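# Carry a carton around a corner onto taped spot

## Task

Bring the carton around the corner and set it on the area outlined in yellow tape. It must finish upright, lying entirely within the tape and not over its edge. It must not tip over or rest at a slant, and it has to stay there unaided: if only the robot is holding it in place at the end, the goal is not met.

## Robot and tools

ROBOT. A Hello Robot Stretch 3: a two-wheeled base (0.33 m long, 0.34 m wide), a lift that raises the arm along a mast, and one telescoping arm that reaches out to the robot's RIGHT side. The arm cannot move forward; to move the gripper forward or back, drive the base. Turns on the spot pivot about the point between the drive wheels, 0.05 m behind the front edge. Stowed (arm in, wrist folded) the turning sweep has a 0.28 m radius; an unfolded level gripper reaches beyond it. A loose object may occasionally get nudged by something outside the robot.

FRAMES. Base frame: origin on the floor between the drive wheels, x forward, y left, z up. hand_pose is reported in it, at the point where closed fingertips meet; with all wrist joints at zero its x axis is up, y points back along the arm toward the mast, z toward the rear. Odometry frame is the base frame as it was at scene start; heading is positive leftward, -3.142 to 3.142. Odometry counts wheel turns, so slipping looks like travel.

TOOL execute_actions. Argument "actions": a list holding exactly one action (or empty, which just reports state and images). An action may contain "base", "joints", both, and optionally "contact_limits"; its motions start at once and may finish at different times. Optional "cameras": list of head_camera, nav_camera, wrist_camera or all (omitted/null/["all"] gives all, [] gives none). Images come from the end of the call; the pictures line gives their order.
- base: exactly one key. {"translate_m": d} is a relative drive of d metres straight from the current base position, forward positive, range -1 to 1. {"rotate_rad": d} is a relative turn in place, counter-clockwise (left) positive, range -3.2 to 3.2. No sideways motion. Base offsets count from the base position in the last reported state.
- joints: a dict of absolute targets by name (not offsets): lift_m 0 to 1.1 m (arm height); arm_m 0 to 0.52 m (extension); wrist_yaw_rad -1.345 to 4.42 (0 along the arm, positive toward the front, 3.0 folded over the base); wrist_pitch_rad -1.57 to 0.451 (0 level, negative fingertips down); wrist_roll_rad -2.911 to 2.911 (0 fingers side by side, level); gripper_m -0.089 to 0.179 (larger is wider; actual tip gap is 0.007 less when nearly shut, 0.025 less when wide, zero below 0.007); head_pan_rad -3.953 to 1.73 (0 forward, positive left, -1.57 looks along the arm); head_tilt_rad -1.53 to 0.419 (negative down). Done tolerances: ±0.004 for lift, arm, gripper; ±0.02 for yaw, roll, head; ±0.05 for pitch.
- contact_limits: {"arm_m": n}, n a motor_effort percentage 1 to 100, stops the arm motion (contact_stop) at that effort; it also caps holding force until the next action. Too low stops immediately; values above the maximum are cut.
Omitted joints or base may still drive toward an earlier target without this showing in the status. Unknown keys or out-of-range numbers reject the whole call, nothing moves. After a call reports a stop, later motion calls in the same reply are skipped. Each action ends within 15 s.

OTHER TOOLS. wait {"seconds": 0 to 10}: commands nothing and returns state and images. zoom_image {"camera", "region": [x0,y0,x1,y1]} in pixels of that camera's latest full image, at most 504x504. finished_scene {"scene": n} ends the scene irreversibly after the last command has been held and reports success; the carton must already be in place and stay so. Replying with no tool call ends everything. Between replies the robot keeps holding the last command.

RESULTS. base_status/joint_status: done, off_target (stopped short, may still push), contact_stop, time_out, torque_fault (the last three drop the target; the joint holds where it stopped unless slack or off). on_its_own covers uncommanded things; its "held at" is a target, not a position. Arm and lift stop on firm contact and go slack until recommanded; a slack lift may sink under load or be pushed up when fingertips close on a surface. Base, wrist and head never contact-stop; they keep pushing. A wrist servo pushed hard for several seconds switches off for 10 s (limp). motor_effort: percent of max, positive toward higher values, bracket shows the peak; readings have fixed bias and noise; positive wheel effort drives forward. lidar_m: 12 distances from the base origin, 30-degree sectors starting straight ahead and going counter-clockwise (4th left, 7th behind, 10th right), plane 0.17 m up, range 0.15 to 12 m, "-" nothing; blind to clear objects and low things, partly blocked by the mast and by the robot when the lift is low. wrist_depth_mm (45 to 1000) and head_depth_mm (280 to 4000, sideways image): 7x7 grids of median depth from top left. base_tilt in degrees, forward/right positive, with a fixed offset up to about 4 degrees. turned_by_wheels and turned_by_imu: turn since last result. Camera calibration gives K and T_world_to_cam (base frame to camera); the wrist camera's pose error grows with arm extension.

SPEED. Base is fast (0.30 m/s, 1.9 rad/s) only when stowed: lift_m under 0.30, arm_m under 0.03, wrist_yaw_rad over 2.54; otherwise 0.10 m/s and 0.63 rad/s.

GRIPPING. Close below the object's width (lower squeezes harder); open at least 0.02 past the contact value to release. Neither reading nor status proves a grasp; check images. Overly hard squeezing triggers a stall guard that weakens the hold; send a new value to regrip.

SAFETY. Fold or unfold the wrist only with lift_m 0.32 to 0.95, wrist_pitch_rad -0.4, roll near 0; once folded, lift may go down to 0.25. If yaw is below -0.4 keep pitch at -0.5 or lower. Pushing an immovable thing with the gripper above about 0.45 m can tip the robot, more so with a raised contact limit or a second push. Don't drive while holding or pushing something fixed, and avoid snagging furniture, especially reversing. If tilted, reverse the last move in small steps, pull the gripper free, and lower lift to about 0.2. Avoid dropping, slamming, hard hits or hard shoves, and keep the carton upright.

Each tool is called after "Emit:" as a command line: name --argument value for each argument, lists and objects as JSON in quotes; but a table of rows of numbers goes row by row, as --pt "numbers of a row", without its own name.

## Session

Emit:
execute_actions --actions '[{"joints":{"head_tilt_rad":-0.7,"lift_m":0.27,"wrist_yaw_rad":3.0}}]'

Scene clock: 3.70 s.
base_odometry: x=+0.000 y=+0.000 heading=+0.000 (m, m, rad; odometry frame)
turned_by_wheels: +0.000 (rad since the last result)
turned_by_imu: +0.000 (rad since the last result)
base_tilt: forward=-0.1 right=+0.0 (deg)
lidar_m: 0.69 0.64 0.65 0.71 0.67 0.68 0.86 1.83 1.03 0.69 0.65 0.66
head_depth_mm: 620 675 739 817 918 1039 1126 / 679 744 826 927 1056 1229 1178 / 720 801 912 1042 1220 1350 1178 / 662 741 841 969 1139 1318 1182 / 614 679 761 864 999 1182 1186 / 571 630 697 783 892 1041 1149 / 535 582 644 717 806 924 1076
base_status: not commanded
joint_positions: lift_m=+0.270 arm_m=+0.002 wrist_yaw_rad=+2.997 wrist_pitch_rad=-0.387 wrist_roll_rad=-0.006 gripper_m=+0.037 head_pan_rad=-0.017 head_tilt_rad=-0.691
joint_status: all done
motor_effort: left_wheel=+0(0) right_wheel=+0(0) lift_m=+21(21) arm_m=-1(1) wrist_yaw_rad=+1(2) wrist_pitch_rad=+9(9) wrist_roll_rad=+1(1) gripper_m=-1(0) head_pan_rad=+0(1) head_tilt_rad=-4(35) (%)
hand_pose: x=+0.0115 y=+0.0791 z=+0.2898 quat_wxyz=(+0.186, +0.699, +0.087, +0.685) (m; base frame)
wrist_depth_mm: 502 - 723 845 701 562 485 / 537 - 790 925 721 598 502 / 565 - 834 935 776 638 523 / 595 657 771 748 763 657 555 / 576 580 - 605 624 616 571 / 475 500 - 505 502 509 524 / - - - - 431 431 445
pictures: head_camera (sideways: a quarter turn clockwise sets it upright), nav_camera (sideways: a quarter turn counterclockwise sets it upright), wrist_camera
camera_calibration (this result's frames):
head_camera: T_world_to_cam=[[-0.589777, 0.0656491, -0.804894, 1.07185], [0.0886348, 0.995931, 0.0162845, -0.031077], [0.802688, -0.0617374, -0.593196, 0.726527], [0, 0, 0, 1]] pos_world=[0.0517294, 0.00543875, 1.2942]
nav_camera: T_world_to_cam=[[0.633849, 0.0393505, 0.772455, -0.966992], [-0.0132831, -0.998004, 0.0617401, -0.0227378], [0.773343, -0.0493945, -0.632061, 0.7737], [0, 0, 0, 1]] pos_world=[0.01429, 0.0535757, 1.23739]
wrist_camera: T_world_to_cam=[[0.98622, -0.155229, 0.0572116, -0.0267896], [-0.0425477, -0.57218, -0.819024, 0.312284], [0.159872, 0.805304, -0.5709, 0.260101], [0, 0, 0, 1]] pos_world=[-0.00187539, -0.0349363, 0.405792]
Images, in order (width x height): head_camera 896x504, nav_camera 672x504, wrist_camera 644x364.

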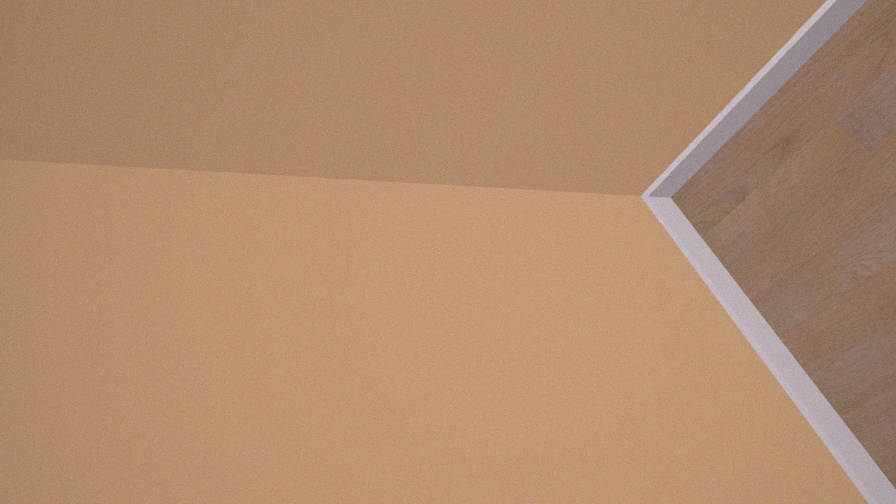

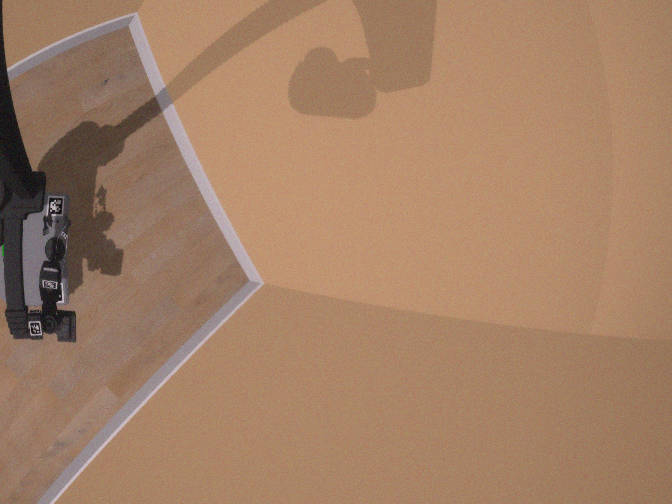

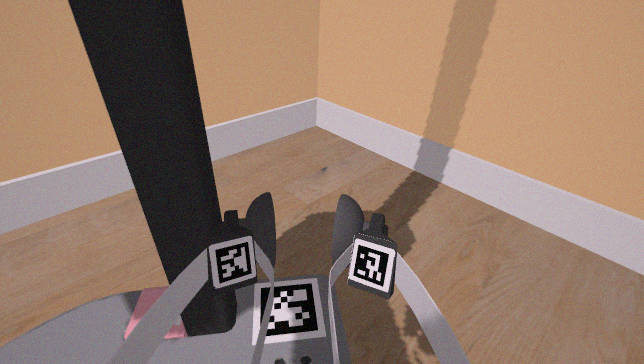

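Emit:
execute_actions --actions '[{"base":{"rotate_rad":-2.5},"joints":{"head_tilt_rad":-0.55}}]' --cameras '["head_camera","nav_camera"]'

Scene clock: 8.63 s.
base_odometry: x=+0.000 y=+0.000 heading=-2.500 (m, m, rad; odometry frame)
turned_by_wheels: -2.500 (rad since the last result)
turned_by_imu: -2.477 (rad since the last result)
base_tilt: forward=-0.2 right=-0.1 (deg)
lidar_m: 1.83 0.90 0.67 0.65 0.68 0.66 0.64 0.67 0.69 0.67 0.70 0.97
head_depth_mm: 1689 1713 1837 1882 1772 1521 1258 / 2496 2488 2594 2425 1956 1505 1265 / 3485 3867 3803 2660 1937 1534 1261 / 3535 3861 - 2331 1953 1529 1269 / 3547 3880 - 2427 1956 1540 1268 / 3486 3823 3940 2567 1966 1550 1276 / 2129 2085 2045 1991 1818 1554 1271
base_status: done
joint_positions: lift_m=+0.270 arm_m=+0.002 wrist_yaw_rad=+2.998 wrist_pitch_rad=-0.387 wrist_roll_rad=-0.006 gripper_m=+0.037 head_pan_rad=-0.017 head_tilt_rad=-0.556
joint_status: all done
motor_effort: left_wheel=+1(11) right_wheel=-1(10) lift_m=+21(21) arm_m=-1(2) wrist_yaw_rad=+2(2) wrist_pitch_rad=+9(9) wrist_roll_rad=+0(0) gripper_m=+0(0) head_pan_rad=+0(0) head_tilt_rad=+2(14) (%)
hand_pose: x=+0.0115 y=+0.0790 z=+0.2898 quat_wxyz=(+0.186, +0.699, +0.087, +0.685) (m; base frame)
wrist_depth_mm: 564 - 616 637 661 673 697 / 640 - 677 679 733 750 784 / 700 - 749 762 805 850 870 / 710 710 768 749 771 780 817 / 565 575 - 593 619 618 626 / 481 495 - 513 510 510 516 / - - - - 428 433 446
pictures: head_camera (sideways: a quarter turn clockwise sets it upright), nav_camera (sideways: a quarter turn counterclockwise sets it upright)
camera_calibration (this result's frames):
head_camera: T_world_to_cam=[[-0.476349, 0.0636829, -0.876947, 1.16511], [0.0858044, 0.99598, 0.0257188, -0.0433459], [0.87506, -0.0629948, -0.479898, 0.578679], [0, 0, 0, 1]] pos_world=[0.0523377, 0.00542809, 1.30056]
nav_camera: T_world_to_cam=[[0.524395, 0.0412477, 0.850476, -1.06804], [-0.0216121, -0.997859, 0.0617215, -0.0226737], [0.851201, -0.050747, -0.522381, 0.630534], [0, 0, 0, 1]] pos_world=[0.0228735, 0.0534267, 1.23912]
Images, in order (width x height): head_camera 896x504, nav_camera 672x504.

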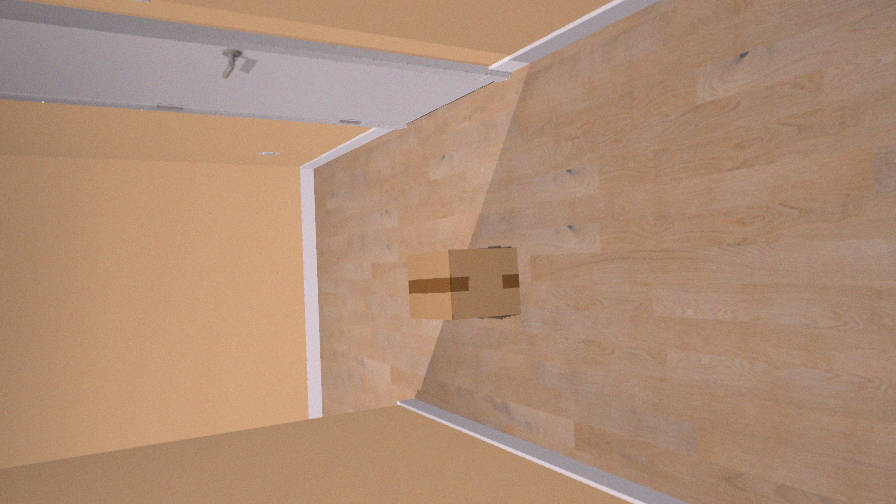

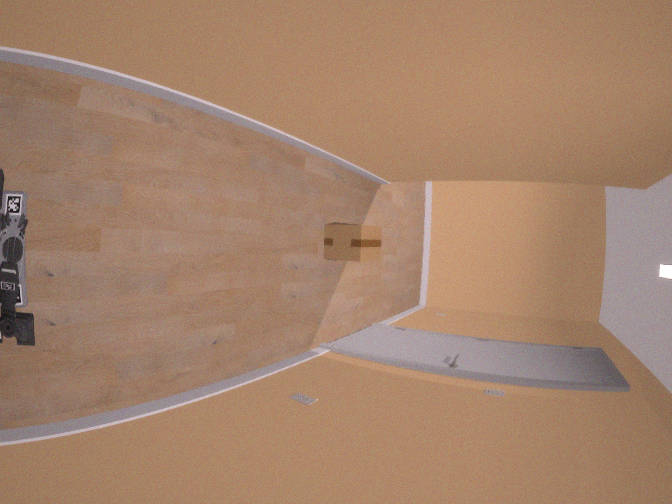

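Emit:
execute_actions --actions '[{"base":{"translate_m":1.0}}]' --cameras '[]'

Emit:
execute_actions --actions '[{"base":{"translate_m":0.68},"joints":{"head_tilt_rad":-1.0}}]' --cameras '["head_camera"]'

Emit:
execute_actions --actions '[{"base":{"translate_m":1.0},"joints":{"lift_m":0.33,"head_pan_rad":0.7,"head_tilt_rad":-0.85}}]' --cameras '["head_camera","nav_camera"]'

Scene clock: 21.07 s.
base_odometry: x=-0.801 y=-0.599 heading=-2.500 (m, m, rad; odometry frame)
turned_by_wheels: +0.000 (rad since the last result)
turned_by_imu: +0.000 (rad since the last result)
base_tilt: forward=-0.1 right=-0.1 (deg)
lidar_m: 0.84 0.87 0.65 0.63 0.65 0.91 1.64 0.95 0.71 0.69 0.72 0.99
head_depth_mm: 1810 1843 1879 1877 1802 1521 1258 / 2558 2639 2755 2492 1924 1521 1263 / 2645 2900 3225 2617 1960 1519 1262 / 2640 2901 3241 2631 1946 1243 1274 / 2639 2898 3139 2708 1964 1263 1272 / 2622 2895 3152 2682 1954 1549 1265 / 2623 2886 3164 2418 1821 1561 1280
base_status: done
joint_positions: lift_m=+0.270 arm_m=+0.002 wrist_yaw_rad=+2.998 wrist_pitch_rad=-0.387 wrist_roll_rad=-0.006 gripper_m=+0.037 head_pan_rad=-0.017 head_tilt_rad=-0.556
joint_status: not commanded
motor_effort: left_wheel=+1(9) right_wheel=-2(8) lift_m=+21(22) arm_m=-2(1) wrist_yaw_rad=+1(1) wrist_pitch_rad=+9(9) wrist_roll_rad=+1(1) gripper_m=+0(0) head_pan_rad=+0(0) head_tilt_rad=+2(3) (%)
hand_pose: x=+0.0114 y=+0.0791 z=+0.2898 quat_wxyz=(+0.186, +0.699, +0.087, +0.685) (m; base frame)
wrist_depth_mm: 566 - 599 613 637 666 690 / 613 - 661 677 707 722 757 / 663 - 727 743 773 806 833 / 688 718 743 750 753 787 801 / 569 574 - 599 614 614 621 / 477 500 - 512 503 515 518 / - - - - 424 440 443
pictures: none
No camera images: the call's "cameras" was empty. Leave "cameras" out to get every camera's image.

Scene clock: 25.03 s.
base_odometry: x=-1.346 y=-1.006 heading=-2.500 (m, m, rad; odometry frame)
turned_by_wheels: +0.000 (rad since the last result)
turned_by_imu: +0.000 (rad since the last result)
base_tilt: forward=-0.1 right=-0.1 (deg)
lidar_m: 0.16 0.16 0.63 0.61 0.64 0.89 2.32 0.97 0.72 0.69 0.70 0.16
head_depth_mm: 1824 1857 1775 1581 1379 1225 1097 / 2269 2255 1859 1592 1380 1213 1092 / 2244 2248 1867 1585 1380 1222 1091 / 2246 2245 1858 1579 1378 954 1048 / 2221 2259 1850 1576 1377 954 1053 / 2204 2261 1868 1571 1372 1223 1101 / 2206 2259 1866 1583 1393 1218 1096
base_status: done
joint_positions: lift_m=+0.270 arm_m=+0.002 wrist_yaw_rad=+2.998 wrist_pitch_rad=-0.387 wrist_roll_rad=-0.006 gripper_m=+0.037 head_pan_rad=-0.017 head_tilt_rad=-0.988
joint_status: all done
motor_effort: left_wheel=+2(9) right_wheel=-3(7) lift_m=+22(22) arm_m=-2(2) wrist_yaw_rad=+1(1) wrist_pitch_rad=+9(9) wrist_roll_rad=+1(1) gripper_m=-1(0) head_pan_rad=+0(0) head_tilt_rad=-5(29) (%)
hand_pose: x=+0.0114 y=+0.0791 z=+0.2898 quat_wxyz=(+0.186, +0.699, +0.087, +0.685) (m; base frame)
wrist_depth_mm: 548 - 587 598 612 651 672 / 596 - 632 663 676 714 740 / 639 - 720 714 762 784 815 / 676 684 743 760 767 255 252 / 580 572 - 601 619 226 196 / 478 497 - 516 468 229 169 / - - - - 422 232 164
pictures: head_camera (sideways: a quarter turn clockwise sets it upright)
camera_calibration (this result's frames):
head_camera: T_world_to_cam=[[-0.799645, 0.0692855, -0.596462, 0.801498], [0.0902699, 0.995903, -0.00533517, -0.00293847], [0.593649, -0.0581089, -0.802623, 1.00018], [0, 0, 0, 1]] pos_world=[0.0474221, 0.00551365, 1.28082]
Images, in order (width x height): head_camera 896x504.

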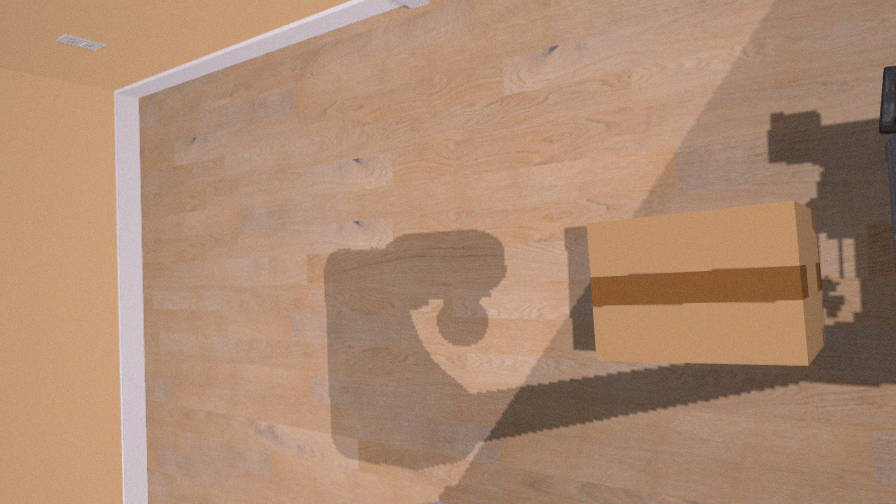

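Scene clock: 35.63 s.
base_odometry: x=-2.146 y=-1.605 heading=-2.499 (m, m, rad; odometry frame)
turned_by_wheels: +0.000 (rad since the last result)
turned_by_imu: +0.007 (rad since the last result)
base_tilt: forward=-0.2 right=-0.1 (deg)
lidar_m: - - 0.15 0.58 0.61 0.86 2.58 0.98 0.73 0.70 0.76 -
head_depth_mm: 1280 1428 1629 1730 1493 1275 1117 / 1376 1553 1779 1782 1490 1277 876 / 1478 1667 1962 1779 1485 1280 878 / 1610 1844 2052 1788 1500 1284 1104 / 1755 2035 2224 1785 1491 1289 1127 / 1915 2293 2248 1783 1492 1278 1122 / 2147 2575 2211 1788 1501 1281 1123
base_status: translate_m off_target (by the wheels' count: +0.9998 of +1.0000)
joint_positions: lift_m=+0.330 arm_m=+0.002 wrist_yaw_rad=+2.999 wrist_pitch_rad=-0.388 wrist_roll_rad=-0.006 gripper_m=+0.037 head_pan_rad=+0.693 head_tilt_rad=-0.851
joint_status: all done
on_its_own: left_wheel is at rest, and its effort (+29) is outside its rest range (-18 to +18)
motor_effort: left_wheel=+29(46) right_wheel=+15(36) lift_m=+28(29) arm_m=-2(1) wrist_yaw_rad=+1(1) wrist_pitch_rad=+9(9) wrist_roll_rad=+1(1) gripper_m=-1(0) head_pan_rad=+5(53) head_tilt_rad=+0(13) (%)
hand_pose: x=+0.0113 y=+0.0790 z=+0.3493 quat_wxyz=(+0.186, +0.699, +0.087, +0.685) (m; base frame)
wrist_depth_mm: 526 - 562 - - - - / 570 - 604 - - - - / 617 - 670 - - - - / 688 702 716 835 886 934 921 / 658 648 - 677 279 284 287 / 550 560 - 551 232 234 237 / 464 490 - 267 196 199 201
pictures: head_camera (sideways: a quarter turn clockwise sets it upright), nav_camera (sideways: a quarter turn counterclockwise sets it upright)
camera_calibration (this result's frames):
head_camera: T_world_to_cam=[[-0.582701, -0.412028, -0.700494, 0.935728], [-0.581109, 0.813812, 0.00471025, -0.011921], [0.56813, 0.409808, -0.713643, 0.88463], [0, 0, 0, 1]] pos_world=[0.0357379, 0.0327193, 1.28684]
nav_camera: T_world_to_cam=[[0.543233, 0.516718, 0.66174, -0.822151], [0.648399, -0.758908, 0.0603102, -0.0248999], [0.533363, 0.396309, -0.747304, 0.925053], [0, 0, 0, 1]] pos_world=[-0.0306243, 0.0393169, 1.23685]
Images, in order (width x height): head_camera 896x504, nav_camera 672x504.

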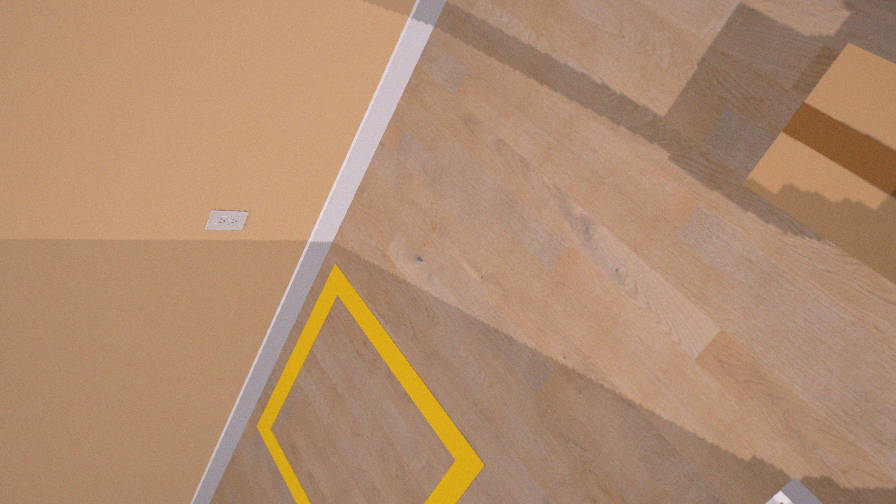

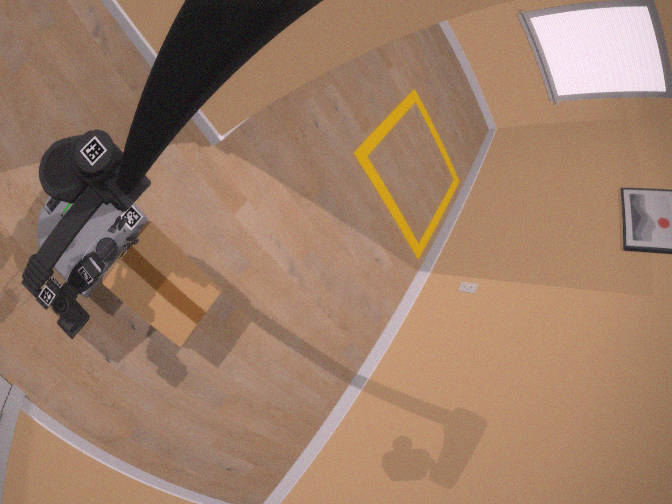

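Emit:
execute_actions --actions '[{"base":{"translate_m":0.85},"joints":{"head_pan_rad":0,"head_tilt_rad":-1.25}}]' --cameras '["head_camera"]'

Emit:
execute_actions --actions '[{"base":{"translate_m":-0.25},"joints":{"lift_m":0.27}}]' --cameras '[]'

Emit:
execute_actions --actions '[{"base":{"rotate_rad":-1.2}}]' --cameras '[]'

Emit:
execute_actions --actions '[{"base":{"translate_m":0.35}}]' --cameras '[]'

Emit:
execute_actions --actions '[{"base":{"rotate_rad":1.2},"joints":{"head_pan_rad":0.5}}]' --cameras '["head_camera","nav_camera"]'

Scene clock: 62.00 s.
base_odometry: x=-2.827 y=-2.114 heading=-2.499 (m, m, rad; odometry frame)
turned_by_wheels: +0.000 (rad since the last result)
turned_by_imu: +0.000 (rad since the last result)
base_tilt: forward=-0.1 right=-0.1 (deg)
lidar_m: - - 0.15 2.56 1.16 1.01 2.48 1.04 0.78 0.75 0.79 -
head_depth_mm: 583 734 984 1346 1274 1185 1107 / 583 732 985 1347 1273 1205 1087 / 580 734 984 1337 1271 1206 - / 583 732 978 1340 986 936 - / 583 729 979 1342 986 937 - / 581 730 980 1340 1260 1173 - / 580 731 978 1331 1258 1172 1120
base_status: translate_m off_target (by the wheels' count: +0.8498 of +0.8500)
joint_positions: lift_m=+0.330 arm_m=+0.002 wrist_yaw_rad=+2.999 wrist_pitch_rad=-0.388 wrist_roll_rad=-0.006 gripper_m=+0.037 head_pan_rad=+0.007 head_tilt_rad=-1.235
joint_status: all done
on_its_own: left_wheel is at rest, and its effort (+32) is outside its rest range (-18 to +18); right_wheel is at rest, and its effort (+19) is outside its rest range (-18 to +18)
motor_effort: left_wheel=+32(39) right_wheel=+19(29) lift_m=+28(28) arm_m=-2(2) wrist_yaw_rad=+1(1) wrist_pitch_rad=+9(9) wrist_roll_rad=+0(0) gripper_m=+0(0) head_pan_rad=-5(52) head_tilt_rad=-7(30) (%)
hand_pose: x=+0.0113 y=+0.0790 z=+0.3493 quat_wxyz=(+0.186, +0.699, +0.087, +0.685) (m; base frame)
wrist_depth_mm: - - - - - 853 583 / - - - - - 842 593 / - - - - - 864 595 / 817 839 878 856 892 811 596 / 648 655 - 682 282 284 291 / 550 549 - 554 231 235 239 / 467 486 - 267 196 199 201
pictures: head_camera (sideways: a quarter turn clockwise sets it upright)
camera_calibration (this result's frames):
head_camera: T_world_to_cam=[[-0.922435, 0.048824, -0.383053, 0.524254], [0.0623567, 0.997789, -0.0229837, 0.0202037], [0.381084, -0.045087, -0.92344, 1.15849], [0, 0, 0, 1]] pos_world=[0.040848, 0.0064776, 1.27108]
Images, in order (width x height): head_camera 896x504.

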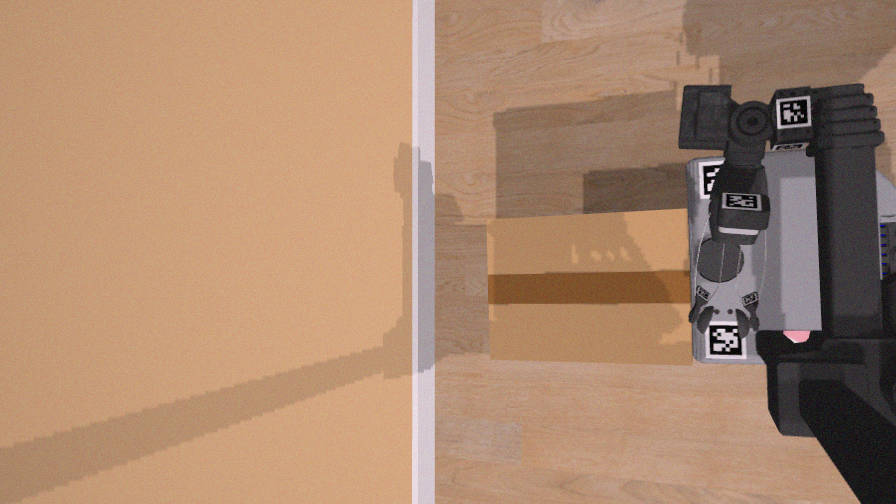

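Scene clock: 64.87 s.
base_odometry: x=-2.627 y=-1.964 heading=-2.499 (m, m, rad; odometry frame)
turned_by_wheels: +0.000 (rad since the last result)
turned_by_imu: +0.000 (rad since the last result)
base_tilt: forward=-0.2 right=-0.1 (deg)
lidar_m: 0.30 0.31 1.22 2.07 0.82 0.83 2.50 1.00 0.77 0.75 0.78 0.86
head_depth_mm: 852 1071 1423 1377 1278 1185 1107 / 850 1071 1415 1378 1271 1194 1090 / 852 1074 1408 1371 1269 1210 - / 846 1073 1313 1069 1243 1199 - / 848 1071 1303 1069 1237 1196 - / 851 1067 1415 1361 1261 1174 - / 849 1061 1412 1365 1258 1172 1113
base_status: done
joint_positions: lift_m=+0.270 arm_m=+0.002 wrist_yaw_rad=+2.999 wrist_pitch_rad=-0.388 wrist_roll_rad=-0.006 gripper_m=+0.037 head_pan_rad=+0.007 head_tilt_rad=-1.236
joint_status: all done
motor_effort: left_wheel=+0(29) right_wheel=+0(16) lift_m=+22(27) arm_m=-2(2) wrist_yaw_rad=+1(1) wrist_pitch_rad=+9(9) wrist_roll_rad=+1(1) gripper_m=+0(0) head_pan_rad=-5(5) head_tilt_rad=-6(7) (%)
hand_pose: x=+0.0113 y=+0.0790 z=+0.2896 quat_wxyz=(+0.186, +0.699, +0.087, +0.685) (m; base frame)
wrist_depth_mm: 800 - - - - - 850 / 806 - - - - - 876 / 805 - - - - - 868 / 694 717 757 756 780 785 776 / 576 579 - 606 605 614 303 / 474 490 - 515 507 515 307 / - - - - 431 423 311
pictures: none
No camera images: the call's "cameras" was empty. Leave "cameras" out to get every camera's image.

Scene clock: 66.83 s.
base_odometry: x=-2.627 y=-1.964 heading=+2.584 (m, m, rad; odometry frame)
turned_by_wheels: -1.200 (rad since the last result)
turned_by_imu: -1.187 (rad since the last result)
base_tilt: forward=-0.1 right=-0.2 (deg)
lidar_m: 0.76 0.90 0.30 0.30 1.06 2.26 0.96 0.82 1.53 1.19 0.81 0.75
head_depth_mm: 712 865 1100 1350 1274 1184 1107 / 741 914 1185 1369 1258 1200 1086 / 774 960 1263 1380 1269 1208 - / 813 1018 1371 1370 1268 1205 - / 852 1078 1431 1371 1261 1199 - / 900 1161 1453 1362 1264 1164 - / 949 1241 1465 1359 1254 944 1112
base_status: done
joint_positions: lift_m=+0.270 arm_m=+0.002 wrist_yaw_rad=+2.999 wrist_pitch_rad=-0.388 wrist_roll_rad=-0.006 gripper_m=+0.037 head_pan_rad=+0.007 head_tilt_rad=-1.236
joint_status: not commanded
motor_effort: left_wheel=+1(10) right_wheel=-1(9) lift_m=+22(22) arm_m=-2(2) wrist_yaw_rad=+0(1) wrist_pitch_rad=+9(9) wrist_roll_rad=+1(0) gripper_m=+0(0) head_pan_rad=-4(4) head_tilt_rad=-6(6) (%)
hand_pose: x=+0.0113 y=+0.0790 z=+0.2896 quat_wxyz=(+0.186, +0.699, +0.087, +0.685) (m; base frame)
wrist_depth_mm: - - 889 826 770 726 689 / - - 989 480 547 776 721 / 958 - 899 378 359 833 807 / 713 739 716 422 398 784 801 / 569 577 - 478 565 611 618 / 470 500 - 501 503 514 516 / - - - - 429 435 441
pictures: none
No camera images: the call's "cameras" was empty. Leave "cameras" out to get every camera's image.

Scene clock: 69.80 s.
base_odometry: x=-2.924 y=-1.779 heading=+2.584 (m, m, rad; odometry frame)
turned_by_wheels: +0.000 (rad since the last result)
turned_by_imu: +0.000 (rad since the last result)
base_tilt: forward=-0.1 right=-0.1 (deg)
lidar_m: 0.43 0.54 0.70 0.42 0.32 0.43 1.18 1.15 2.39 0.69 0.46 0.42
head_depth_mm: 389 474 602 831 1236 1188 1106 / 407 499 643 909 1253 1199 1086 / 425 527 694 1010 1271 1205 - / 445 556 749 1133 1267 1202 - / 467 593 815 1274 1258 1198 - / 491 633 891 1317 1258 1173 - / 518 676 983 1355 1260 1178 1094
base_status: done
joint_positions: lift_m=+0.270 arm_m=+0.002 wrist_yaw_rad=+2.999 wrist_pitch_rad=-0.388 wrist_roll_rad=-0.006 gripper_m=+0.037 head_pan_rad=+0.007 head_tilt_rad=-1.236
joint_status: not commanded
motor_effort: left_wheel=+1(10) right_wheel=-2(8) lift_m=+22(21) arm_m=-2(2) wrist_yaw_rad=+1(1) wrist_pitch_rad=+9(9) wrist_roll_rad=+1(1) gripper_m=-1(0) head_pan_rad=-4(4) head_tilt_rad=-6(6) (%)
hand_pose: x=+0.0113 y=+0.0790 z=+0.2896 quat_wxyz=(+0.186, +0.699, +0.087, +0.685) (m; base frame)
wrist_depth_mm: 898 - 742 710 653 608 574 / 424 - 569 760 715 658 620 / 308 - 589 823 777 718 649 / 341 331 623 756 758 743 622 / 395 369 - 595 619 624 591 / 461 416 - 515 501 513 511 / - - - - 424 436 443
pictures: none
No camera images: the call's "cameras" was empty. Leave "cameras" out to get every camera's image.

Scene clock: 71.77 s.
base_odometry: x=-2.924 y=-1.779 heading=-2.499 (m, m, rad; odometry frame)
turned_by_wheels: +1.200 (rad since the last result)
turned_by_imu: +1.187 (rad since the last result)
base_tilt: forward=-0.1 right=-0.1 (deg)
lidar_m: 0.69 0.35 0.30 2.55 1.15 1.30 1.44 0.59 0.44 0.42 0.45 0.62
head_depth_mm: 668 805 1010 1324 1277 1190 1051 / 707 857 1103 1347 1264 1183 1090 / 746 925 1209 1371 1266 1191 - / 796 1000 1338 1356 1267 1203 - / 850 1083 1398 1080 1239 - - / 910 1193 1463 1064 1240 1205 - / 980 1309 1486 1349 1263 1188 1079
base_status: done
joint_positions: lift_m=+0.270 arm_m=+0.002 wrist_yaw_rad=+2.999 wrist_pitch_rad=-0.388 wrist_roll_rad=-0.006 gripper_m=+0.037 head_pan_rad=+0.493 head_tilt_rad=-1.236
joint_status: all done
motor_effort: left_wheel=-2(9) right_wheel=+2(12) lift_m=+22(22) arm_m=-2(2) wrist_yaw_rad=+1(1) wrist_pitch_rad=+9(9) wrist_roll_rad=+0(1) gripper_m=-1(0) head_pan_rad=+4(44) head_tilt_rad=-6(6) (%)
hand_pose: x=+0.0113 y=+0.0790 z=+0.2896 quat_wxyz=(+0.186, +0.699, +0.087, +0.685) (m; base frame)
wrist_depth_mm: 978 - - - - 998 695 / 980 - - - 515 530 662 / 887 - 985 - 404 363 378 / 698 715 782 746 410 394 418 / 585 569 - 594 440 455 501 / 478 493 - 517 484 497 515 / - - - - 429 437 437
pictures: head_camera (sideways: a quarter turn clockwise sets it upright), nav_camera (sideways: a quarter turn counterclockwise sets it upright)
camera_calibration (this result's frames):
head_camera: T_world_to_cam=[[-0.838744, -0.388036, -0.382015, 0.522392], [-0.411099, 0.911299, -0.0230619, 0.0231936], [0.357079, 0.137703, -0.923868, 1.15919], [0, 0, 0, 1]] pos_world=[0.0337646, 0.0219463, 1.27104]
nav_camera: T_world_to_cam=[[0.805675, 0.49032, 0.332376, -0.394705], [0.503859, -0.862296, 0.0507091, -0.0114905], [0.31147, 0.126616, -0.941783, 1.17917], [0, 0, 0, 1]] pos_world=[-0.0434826, 0.0343223, 1.24229]
Images, in order (width x height): head_camera 896x504, nav_camera 672x504.

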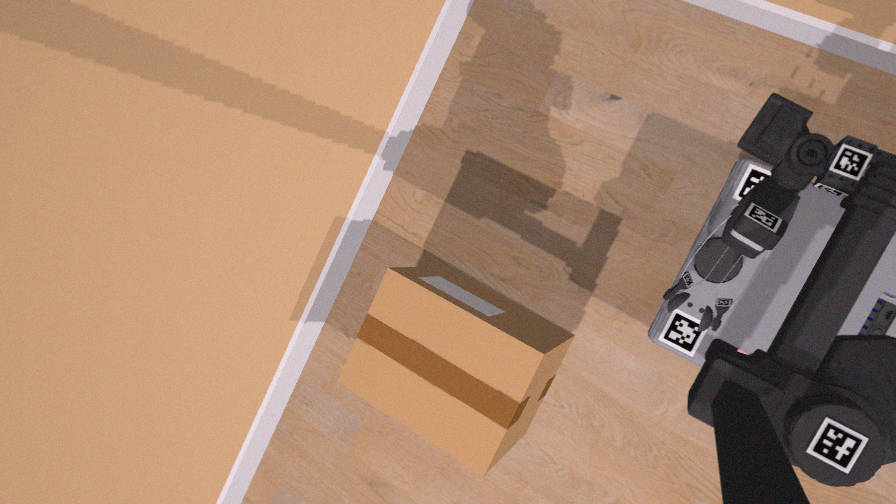

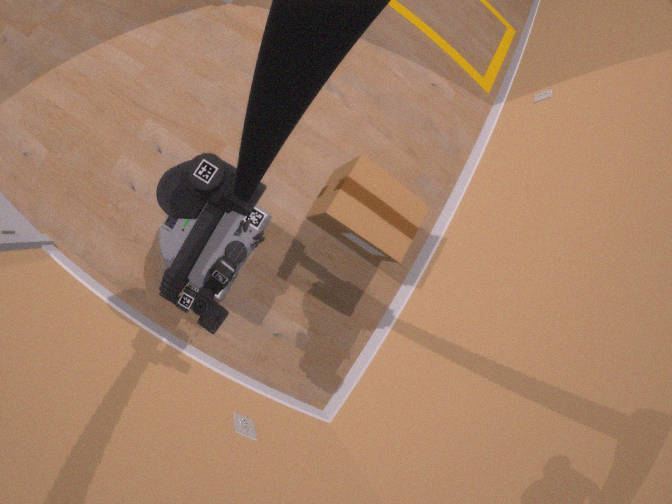

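Emit:
execute_actions --actions '[{"base":{"translate_m":0.36},"joints":{"head_pan_rad":0,"head_tilt_rad":-1.1}}]' --cameras '[]'

Emit:
execute_actions --actions '[{"base":{"rotate_rad":1.64}}]' --cameras '["head_camera"]'

Emit:
execute_actions --actions '[{"base":{"translate_m":1.0},"joints":{"lift_m":0.33}}]' --cameras '["head_camera"]'

Scene clock: 85.83 s.
base_odometry: x=-3.212 y=-1.995 heading=-2.499 (m, m, rad; odometry frame)
turned_by_wheels: +0.000 (rad since the last result)
turned_by_imu: +0.000 (rad since the last result)
base_tilt: forward=-0.2 right=-0.1 (deg)
lidar_m: 0.34 0.35 0.26 0.25 0.26 1.40 1.47 0.60 0.45 0.44 0.46 0.35
head_depth_mm: 298 347 440 603 954 1170 1081 / 298 348 440 601 950 1191 1101 / 297 347 439 603 948 1191 - / 297 346 440 600 945 1195 - / 297 346 439 599 943 1193 1125 / 297 346 438 598 945 1190 1060 / 296 346 437 598 938 1185 849
base_status: done
joint_positions: lift_m=+0.270 arm_m=+0.002 wrist_yaw_rad=+2.999 wrist_pitch_rad=-0.388 wrist_roll_rad=-0.006 gripper_m=+0.037 head_pan_rad=+0.007 head_tilt_rad=-1.099
joint_status: all done
motor_effort: left_wheel=-1(7) right_wheel=+2(11) lift_m=+22(22) arm_m=-2(2) wrist_yaw_rad=+1(1) wrist_pitch_rad=+9(9) wrist_roll_rad=+1(1) gripper_m=+0(1) head_pan_rad=-5(46) head_tilt_rad=+0(11) (%)
hand_pose: x=+0.0113 y=+0.0790 z=+0.2896 quat_wxyz=(+0.186, +0.699, +0.087, +0.685) (m; base frame)
wrist_depth_mm: - - - - 828 485 341 / - - 459 478 824 487 340 / 931 - 318 332 696 486 345 / 709 320 335 355 703 491 342 / 571 369 - 396 617 479 349 / 478 475 - 444 508 472 351 / - - - - 422 428 344
pictures: none
No camera images: the call's "cameras" was empty. Leave "cameras" out to get every camera's image.

Scene clock: 88.07 s.
base_odometry: x=-3.212 y=-1.995 heading=-0.859 (m, m, rad; odometry frame)
turned_by_wheels: +1.640 (rad since the last result)
turned_by_imu: +1.620 (rad since the last result)
base_tilt: forward=-0.1 right=-0.2 (deg)
lidar_m: 0.25 0.26 1.40 1.22 0.57 0.44 0.44 0.44 0.34 0.34 0.36 0.25
head_depth_mm: 1174 1144 1102 1074 1035 997 975 / 1960 1788 1605 1442 1296 1189 1112 / 2257 1905 1666 1472 1063 1182 - / 2235 1900 1670 1475 1023 1160 - / 2248 1914 1661 1465 1025 1159 1126 / 2241 1906 1664 1459 1316 1188 1092 / 2261 1904 1667 1475 1310 1188 1086
base_status: done
joint_positions: lift_m=+0.270 arm_m=+0.002 wrist_yaw_rad=+2.999 wrist_pitch_rad=-0.388 wrist_roll_rad=-0.006 gripper_m=+0.037 head_pan_rad=+0.007 head_tilt_rad=-1.099
joint_status: not commanded
motor_effort: left_wheel=-1(10) right_wheel=+2(13) lift_m=+21(21) arm_m=-2(2) wrist_yaw_rad=+1(1) wrist_pitch_rad=+9(9) wrist_roll_rad=+1(1) gripper_m=-1(0) head_pan_rad=-4(5) head_tilt_rad=+0(0) (%)
hand_pose: x=+0.0113 y=+0.0790 z=+0.2896 quat_wxyz=(+0.186, +0.699, +0.087, +0.685) (m; base frame)
wrist_depth_mm: 541 - - - - - - / 547 - - - - - - / 553 - 989 - - - - / 538 682 752 743 773 782 273 / 526 577 - 597 614 599 264 / 478 494 - 516 512 378 262 / - - - - 428 381 264
pictures: head_camera (sideways: a quarter turn clockwise sets it upright)
camera_calibration (this result's frames):
head_camera: T_world_to_cam=[[-0.862112, 0.0496479, -0.50428, 0.681788], [0.0652825, 0.997777, -0.013372, 0.00767568], [0.502495, -0.0444488, -0.863437, 1.07979], [0, 0, 0, 1]] pos_world=[0.0446874, 0.0064874, 1.27625]
Images, in order (width x height): head_camera 896x504.

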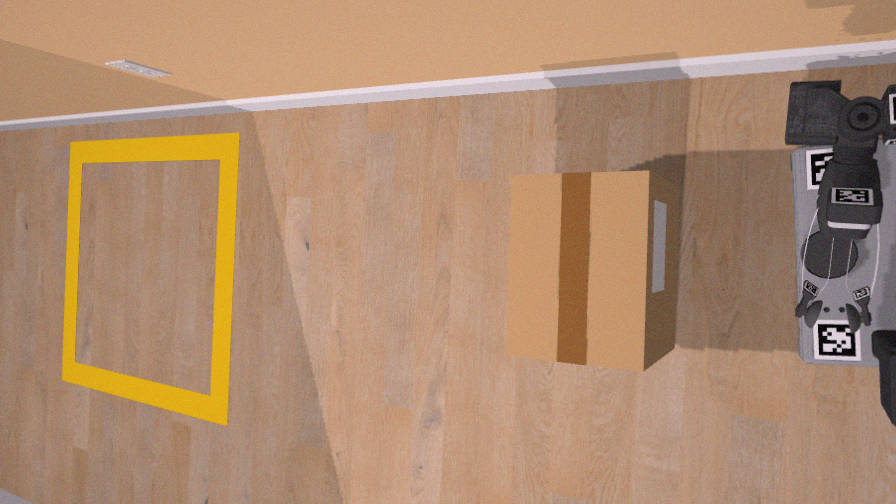

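Scene clock: 98.67 s.
base_odometry: x=-2.558 y=-2.752 heading=-0.859 (m, m, rad; odometry frame)
turned_by_wheels: +0.000 (rad since the last result)
turned_by_imu: -0.004 (rad since the last result)
base_tilt: forward=-0.1 right=-0.1 (deg)
lidar_m: - - 0.15 0.99 1.85 1.46 1.25 0.56 0.43 0.42 0.45 -
head_depth_mm: 1470 1419 1373 1337 1260 1165 1070 / 2097 1871 1655 1470 1325 1192 1133 / 2159 1922 1677 1462 1328 945 - / 2138 1922 1673 1478 1315 934 885 / 2156 1911 1661 1465 1316 929 879 / 2172 1907 1643 1466 1319 1178 1090 / 2180 1931 1664 1464 1314 1188 1083
base_status: translate_m off_target (by the wheels' count: +0.9998 of +1.0000)
joint_positions: lift_m=+0.330 arm_m=+0.002 wrist_yaw_rad=+2.999 wrist_pitch_rad=-0.388 wrist_roll_rad=-0.006 gripper_m=+0.037 head_pan_rad=+0.007 head_tilt_rad=-1.098
joint_status: all done
on_its_own: left_wheel is at rest, and its effort (+30) is outside its rest range (-18 to +18); right_wheel is at rest, and its effort (+19) is outside its rest range (-18 to +18)
motor_effort: left_wheel=+30(45) right_wheel=+19(43) lift_m=+29(29) arm_m=-2(2) wrist_yaw_rad=+1(1) wrist_pitch_rad=+9(9) wrist_roll_rad=+0(0) gripper_m=+0(0) head_pan_rad=-4(5) head_tilt_rad=-1(1) (%)
hand_pose: x=+0.0113 y=+0.0789 z=+0.3493 quat_wxyz=(+0.186, +0.699, +0.087, +0.685) (m; base frame)
wrist_depth_mm: - - - 983 971 - - / - - - - - - - / - - - - - - - / 827 839 877 892 886 909 919 / 654 664 - 694 281 285 694 / 554 557 - 547 232 234 238 / 473 486 - 271 198 199 202
pictures: head_camera (sideways: a quarter turn clockwise sets it upright)
camera_calibration (this result's frames):
head_camera: T_world_to_cam=[[-0.861856, 0.0496809, -0.504713, 0.682351], [0.0653255, 0.997775, -0.0133358, 0.00762833], [0.502928, -0.0444642, -0.863184, 1.07946], [0, 0, 0, 1]] pos_world=[0.0447005, 0.00648609, 1.27627]
Images, in order (width x height): head_camera 896x504.

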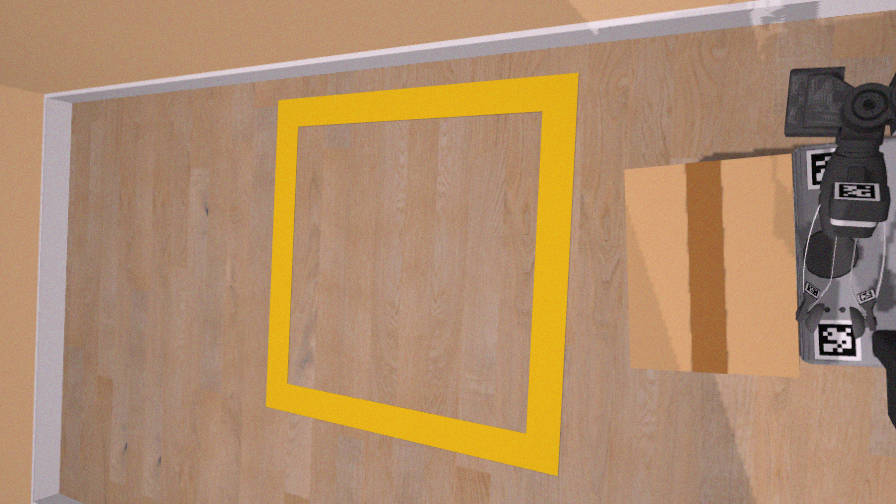

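Emit:
execute_actions --actions '[{"base":{"translate_m":0.76}}]' --cameras '[]'

Emit:
execute_actions --actions '[{"base":{"translate_m":-0.05}}]' --cameras '["nav_camera"]'

Emit:
finished_scene --scene 2

Scene clock: 112.07 s.
base_odometry: x=-2.062 y=-3.326 heading=-0.858 (m, m, rad; odometry frame)
turned_by_wheels: +0.000 (rad since the last result)
turned_by_imu: +0.000 (rad since the last result)
base_tilt: forward=-0.2 right=-0.1 (deg)
lidar_m: - - 0.15 0.93 0.99 2.23 1.45 0.64 0.50 0.49 0.53 -
head_depth_mm: 1449 1625 1546 1424 1296 1193 1085 / 1486 1797 1654 1461 1323 1188 1135 / 1485 1787 1657 1471 1325 950 - / 1492 1799 1664 1472 1321 934 883 / 1507 1810 1659 1466 1315 928 878 / 1517 1782 1665 1465 1317 1175 1089 / 1522 1809 1680 1468 1311 1191 1086
base_status: translate_m off_target (by the wheels' count: +0.7598 of +0.7600)
joint_positions: lift_m=+0.330 arm_m=+0.002 wrist_yaw_rad=+2.999 wrist_pitch_rad=-0.388 wrist_roll_rad=-0.006 gripper_m=+0.037 head_pan_rad=+0.007 head_tilt_rad=-1.098
joint_status: not commanded
on_its_own: left_wheel is at rest, and its effort (+33) is outside its rest range (-18 to +18); right_wheel is at rest, and its effort (+23) is outside its rest range (-18 to +18)
motor_effort: left_wheel=+33(40) right_wheel=+23(35) lift_m=+28(28) arm_m=-2(2) wrist_yaw_rad=+1(1) wrist_pitch_rad=+9(9) wrist_roll_rad=+1(1) gripper_m=-1(0) head_pan_rad=-5(4) head_tilt_rad=-1(1) (%)
hand_pose: x=+0.0113 y=+0.0789 z=+0.3493 quat_wxyz=(+0.186, +0.699, +0.087, +0.685) (m; base frame)
wrist_depth_mm: 860 - 872 895 907 901 933 / 970 - 962 - 993 - - / 1000 - - - - - - / 803 829 876 854 875 891 949 / 661 664 - 706 281 283 699 / 543 551 - 553 233 233 239 / 473 491 - 270 196 199 202
pictures: none
No camera images: the call's "cameras" was empty. Leave "cameras" out to get every camera's image.

Scene clock: 113.73 s.
base_odometry: x=-2.094 y=-3.289 heading=-0.858 (m, m, rad; odometry frame)
turned_by_wheels: +0.000 (rad since the last result)
turned_by_imu: +0.000 (rad since the last result)
base_tilt: forward=-0.2 right=-0.1 (deg)
lidar_m: - - 0.15 0.93 1.00 2.17 1.43 0.64 0.50 0.49 0.15 -
head_depth_mm: 1484 1633 1547 1427 1298 1196 1092 / 1529 1798 1672 1479 1317 1192 1132 / 1545 1817 1660 1462 1325 954 - / 1543 1814 1665 1470 1315 940 - / 1557 1819 1650 1468 1315 932 1128 / 1574 1840 1663 1477 1317 1178 1088 / 1580 1829 1662 1463 1316 1185 1089
base_status: done
joint_positions: lift_m=+0.330 arm_m=+0.002 wrist_yaw_rad=+2.999 wrist_pitch_rad=-0.388 wrist_roll_rad=-0.006 gripper_m=+0.037 head_pan_rad=+0.007 head_tilt_rad=-1.098
joint_status: not commanded
motor_effort: left_wheel=+0(30) right_wheel=+0(20) lift_m=+28(28) arm_m=-2(2) wrist_yaw_rad=+1(0) wrist_pitch_rad=+9(9) wrist_roll_rad=+0(1) gripper_m=+0(0) head_pan_rad=-4(4) head_tilt_rad=-1(1) (%)
hand_pose: x=+0.0113 y=+0.0789 z=+0.3493 quat_wxyz=(+0.186, +0.699, +0.087, +0.685) (m; base frame)
wrist_depth_mm: 866 - 900 904 920 925 948 / 940 - 983 987 - - - / 998 - - - - - - / 806 826 876 863 916 907 925 / 665 654 - 676 281 281 290 / 545 554 - 567 241 235 238 / 471 495 - 486 287 201 202
pictures: nav_camera (sideways: a quarter turn counterclockwise sets it upright)
camera_calibration (this result's frames):
nav_camera: T_world_to_cam=[[0.887076, 0.0562374, 0.458185, -0.559061], [0.0348097, -0.997875, 0.0550848, -0.0143354], [0.460309, -0.0329151, -0.887148, 1.1073], [0, 0, 0, 1]] pos_world=[-0.0132697, 0.053582, 1.23928]
Images, in order (width x height): nav_camera 672x504.

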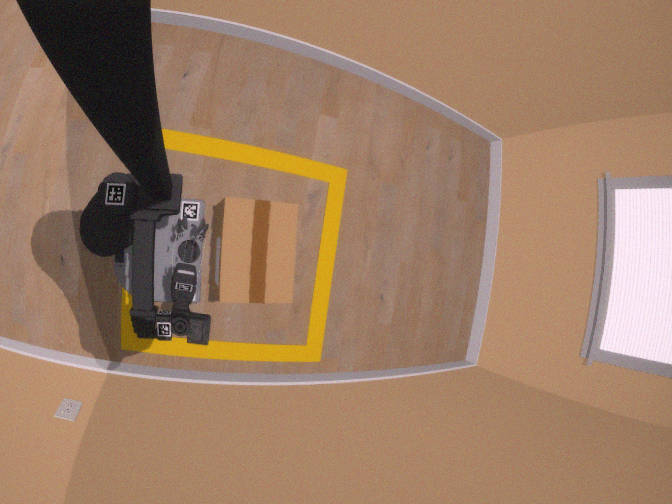

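The scene is finished: the task was done.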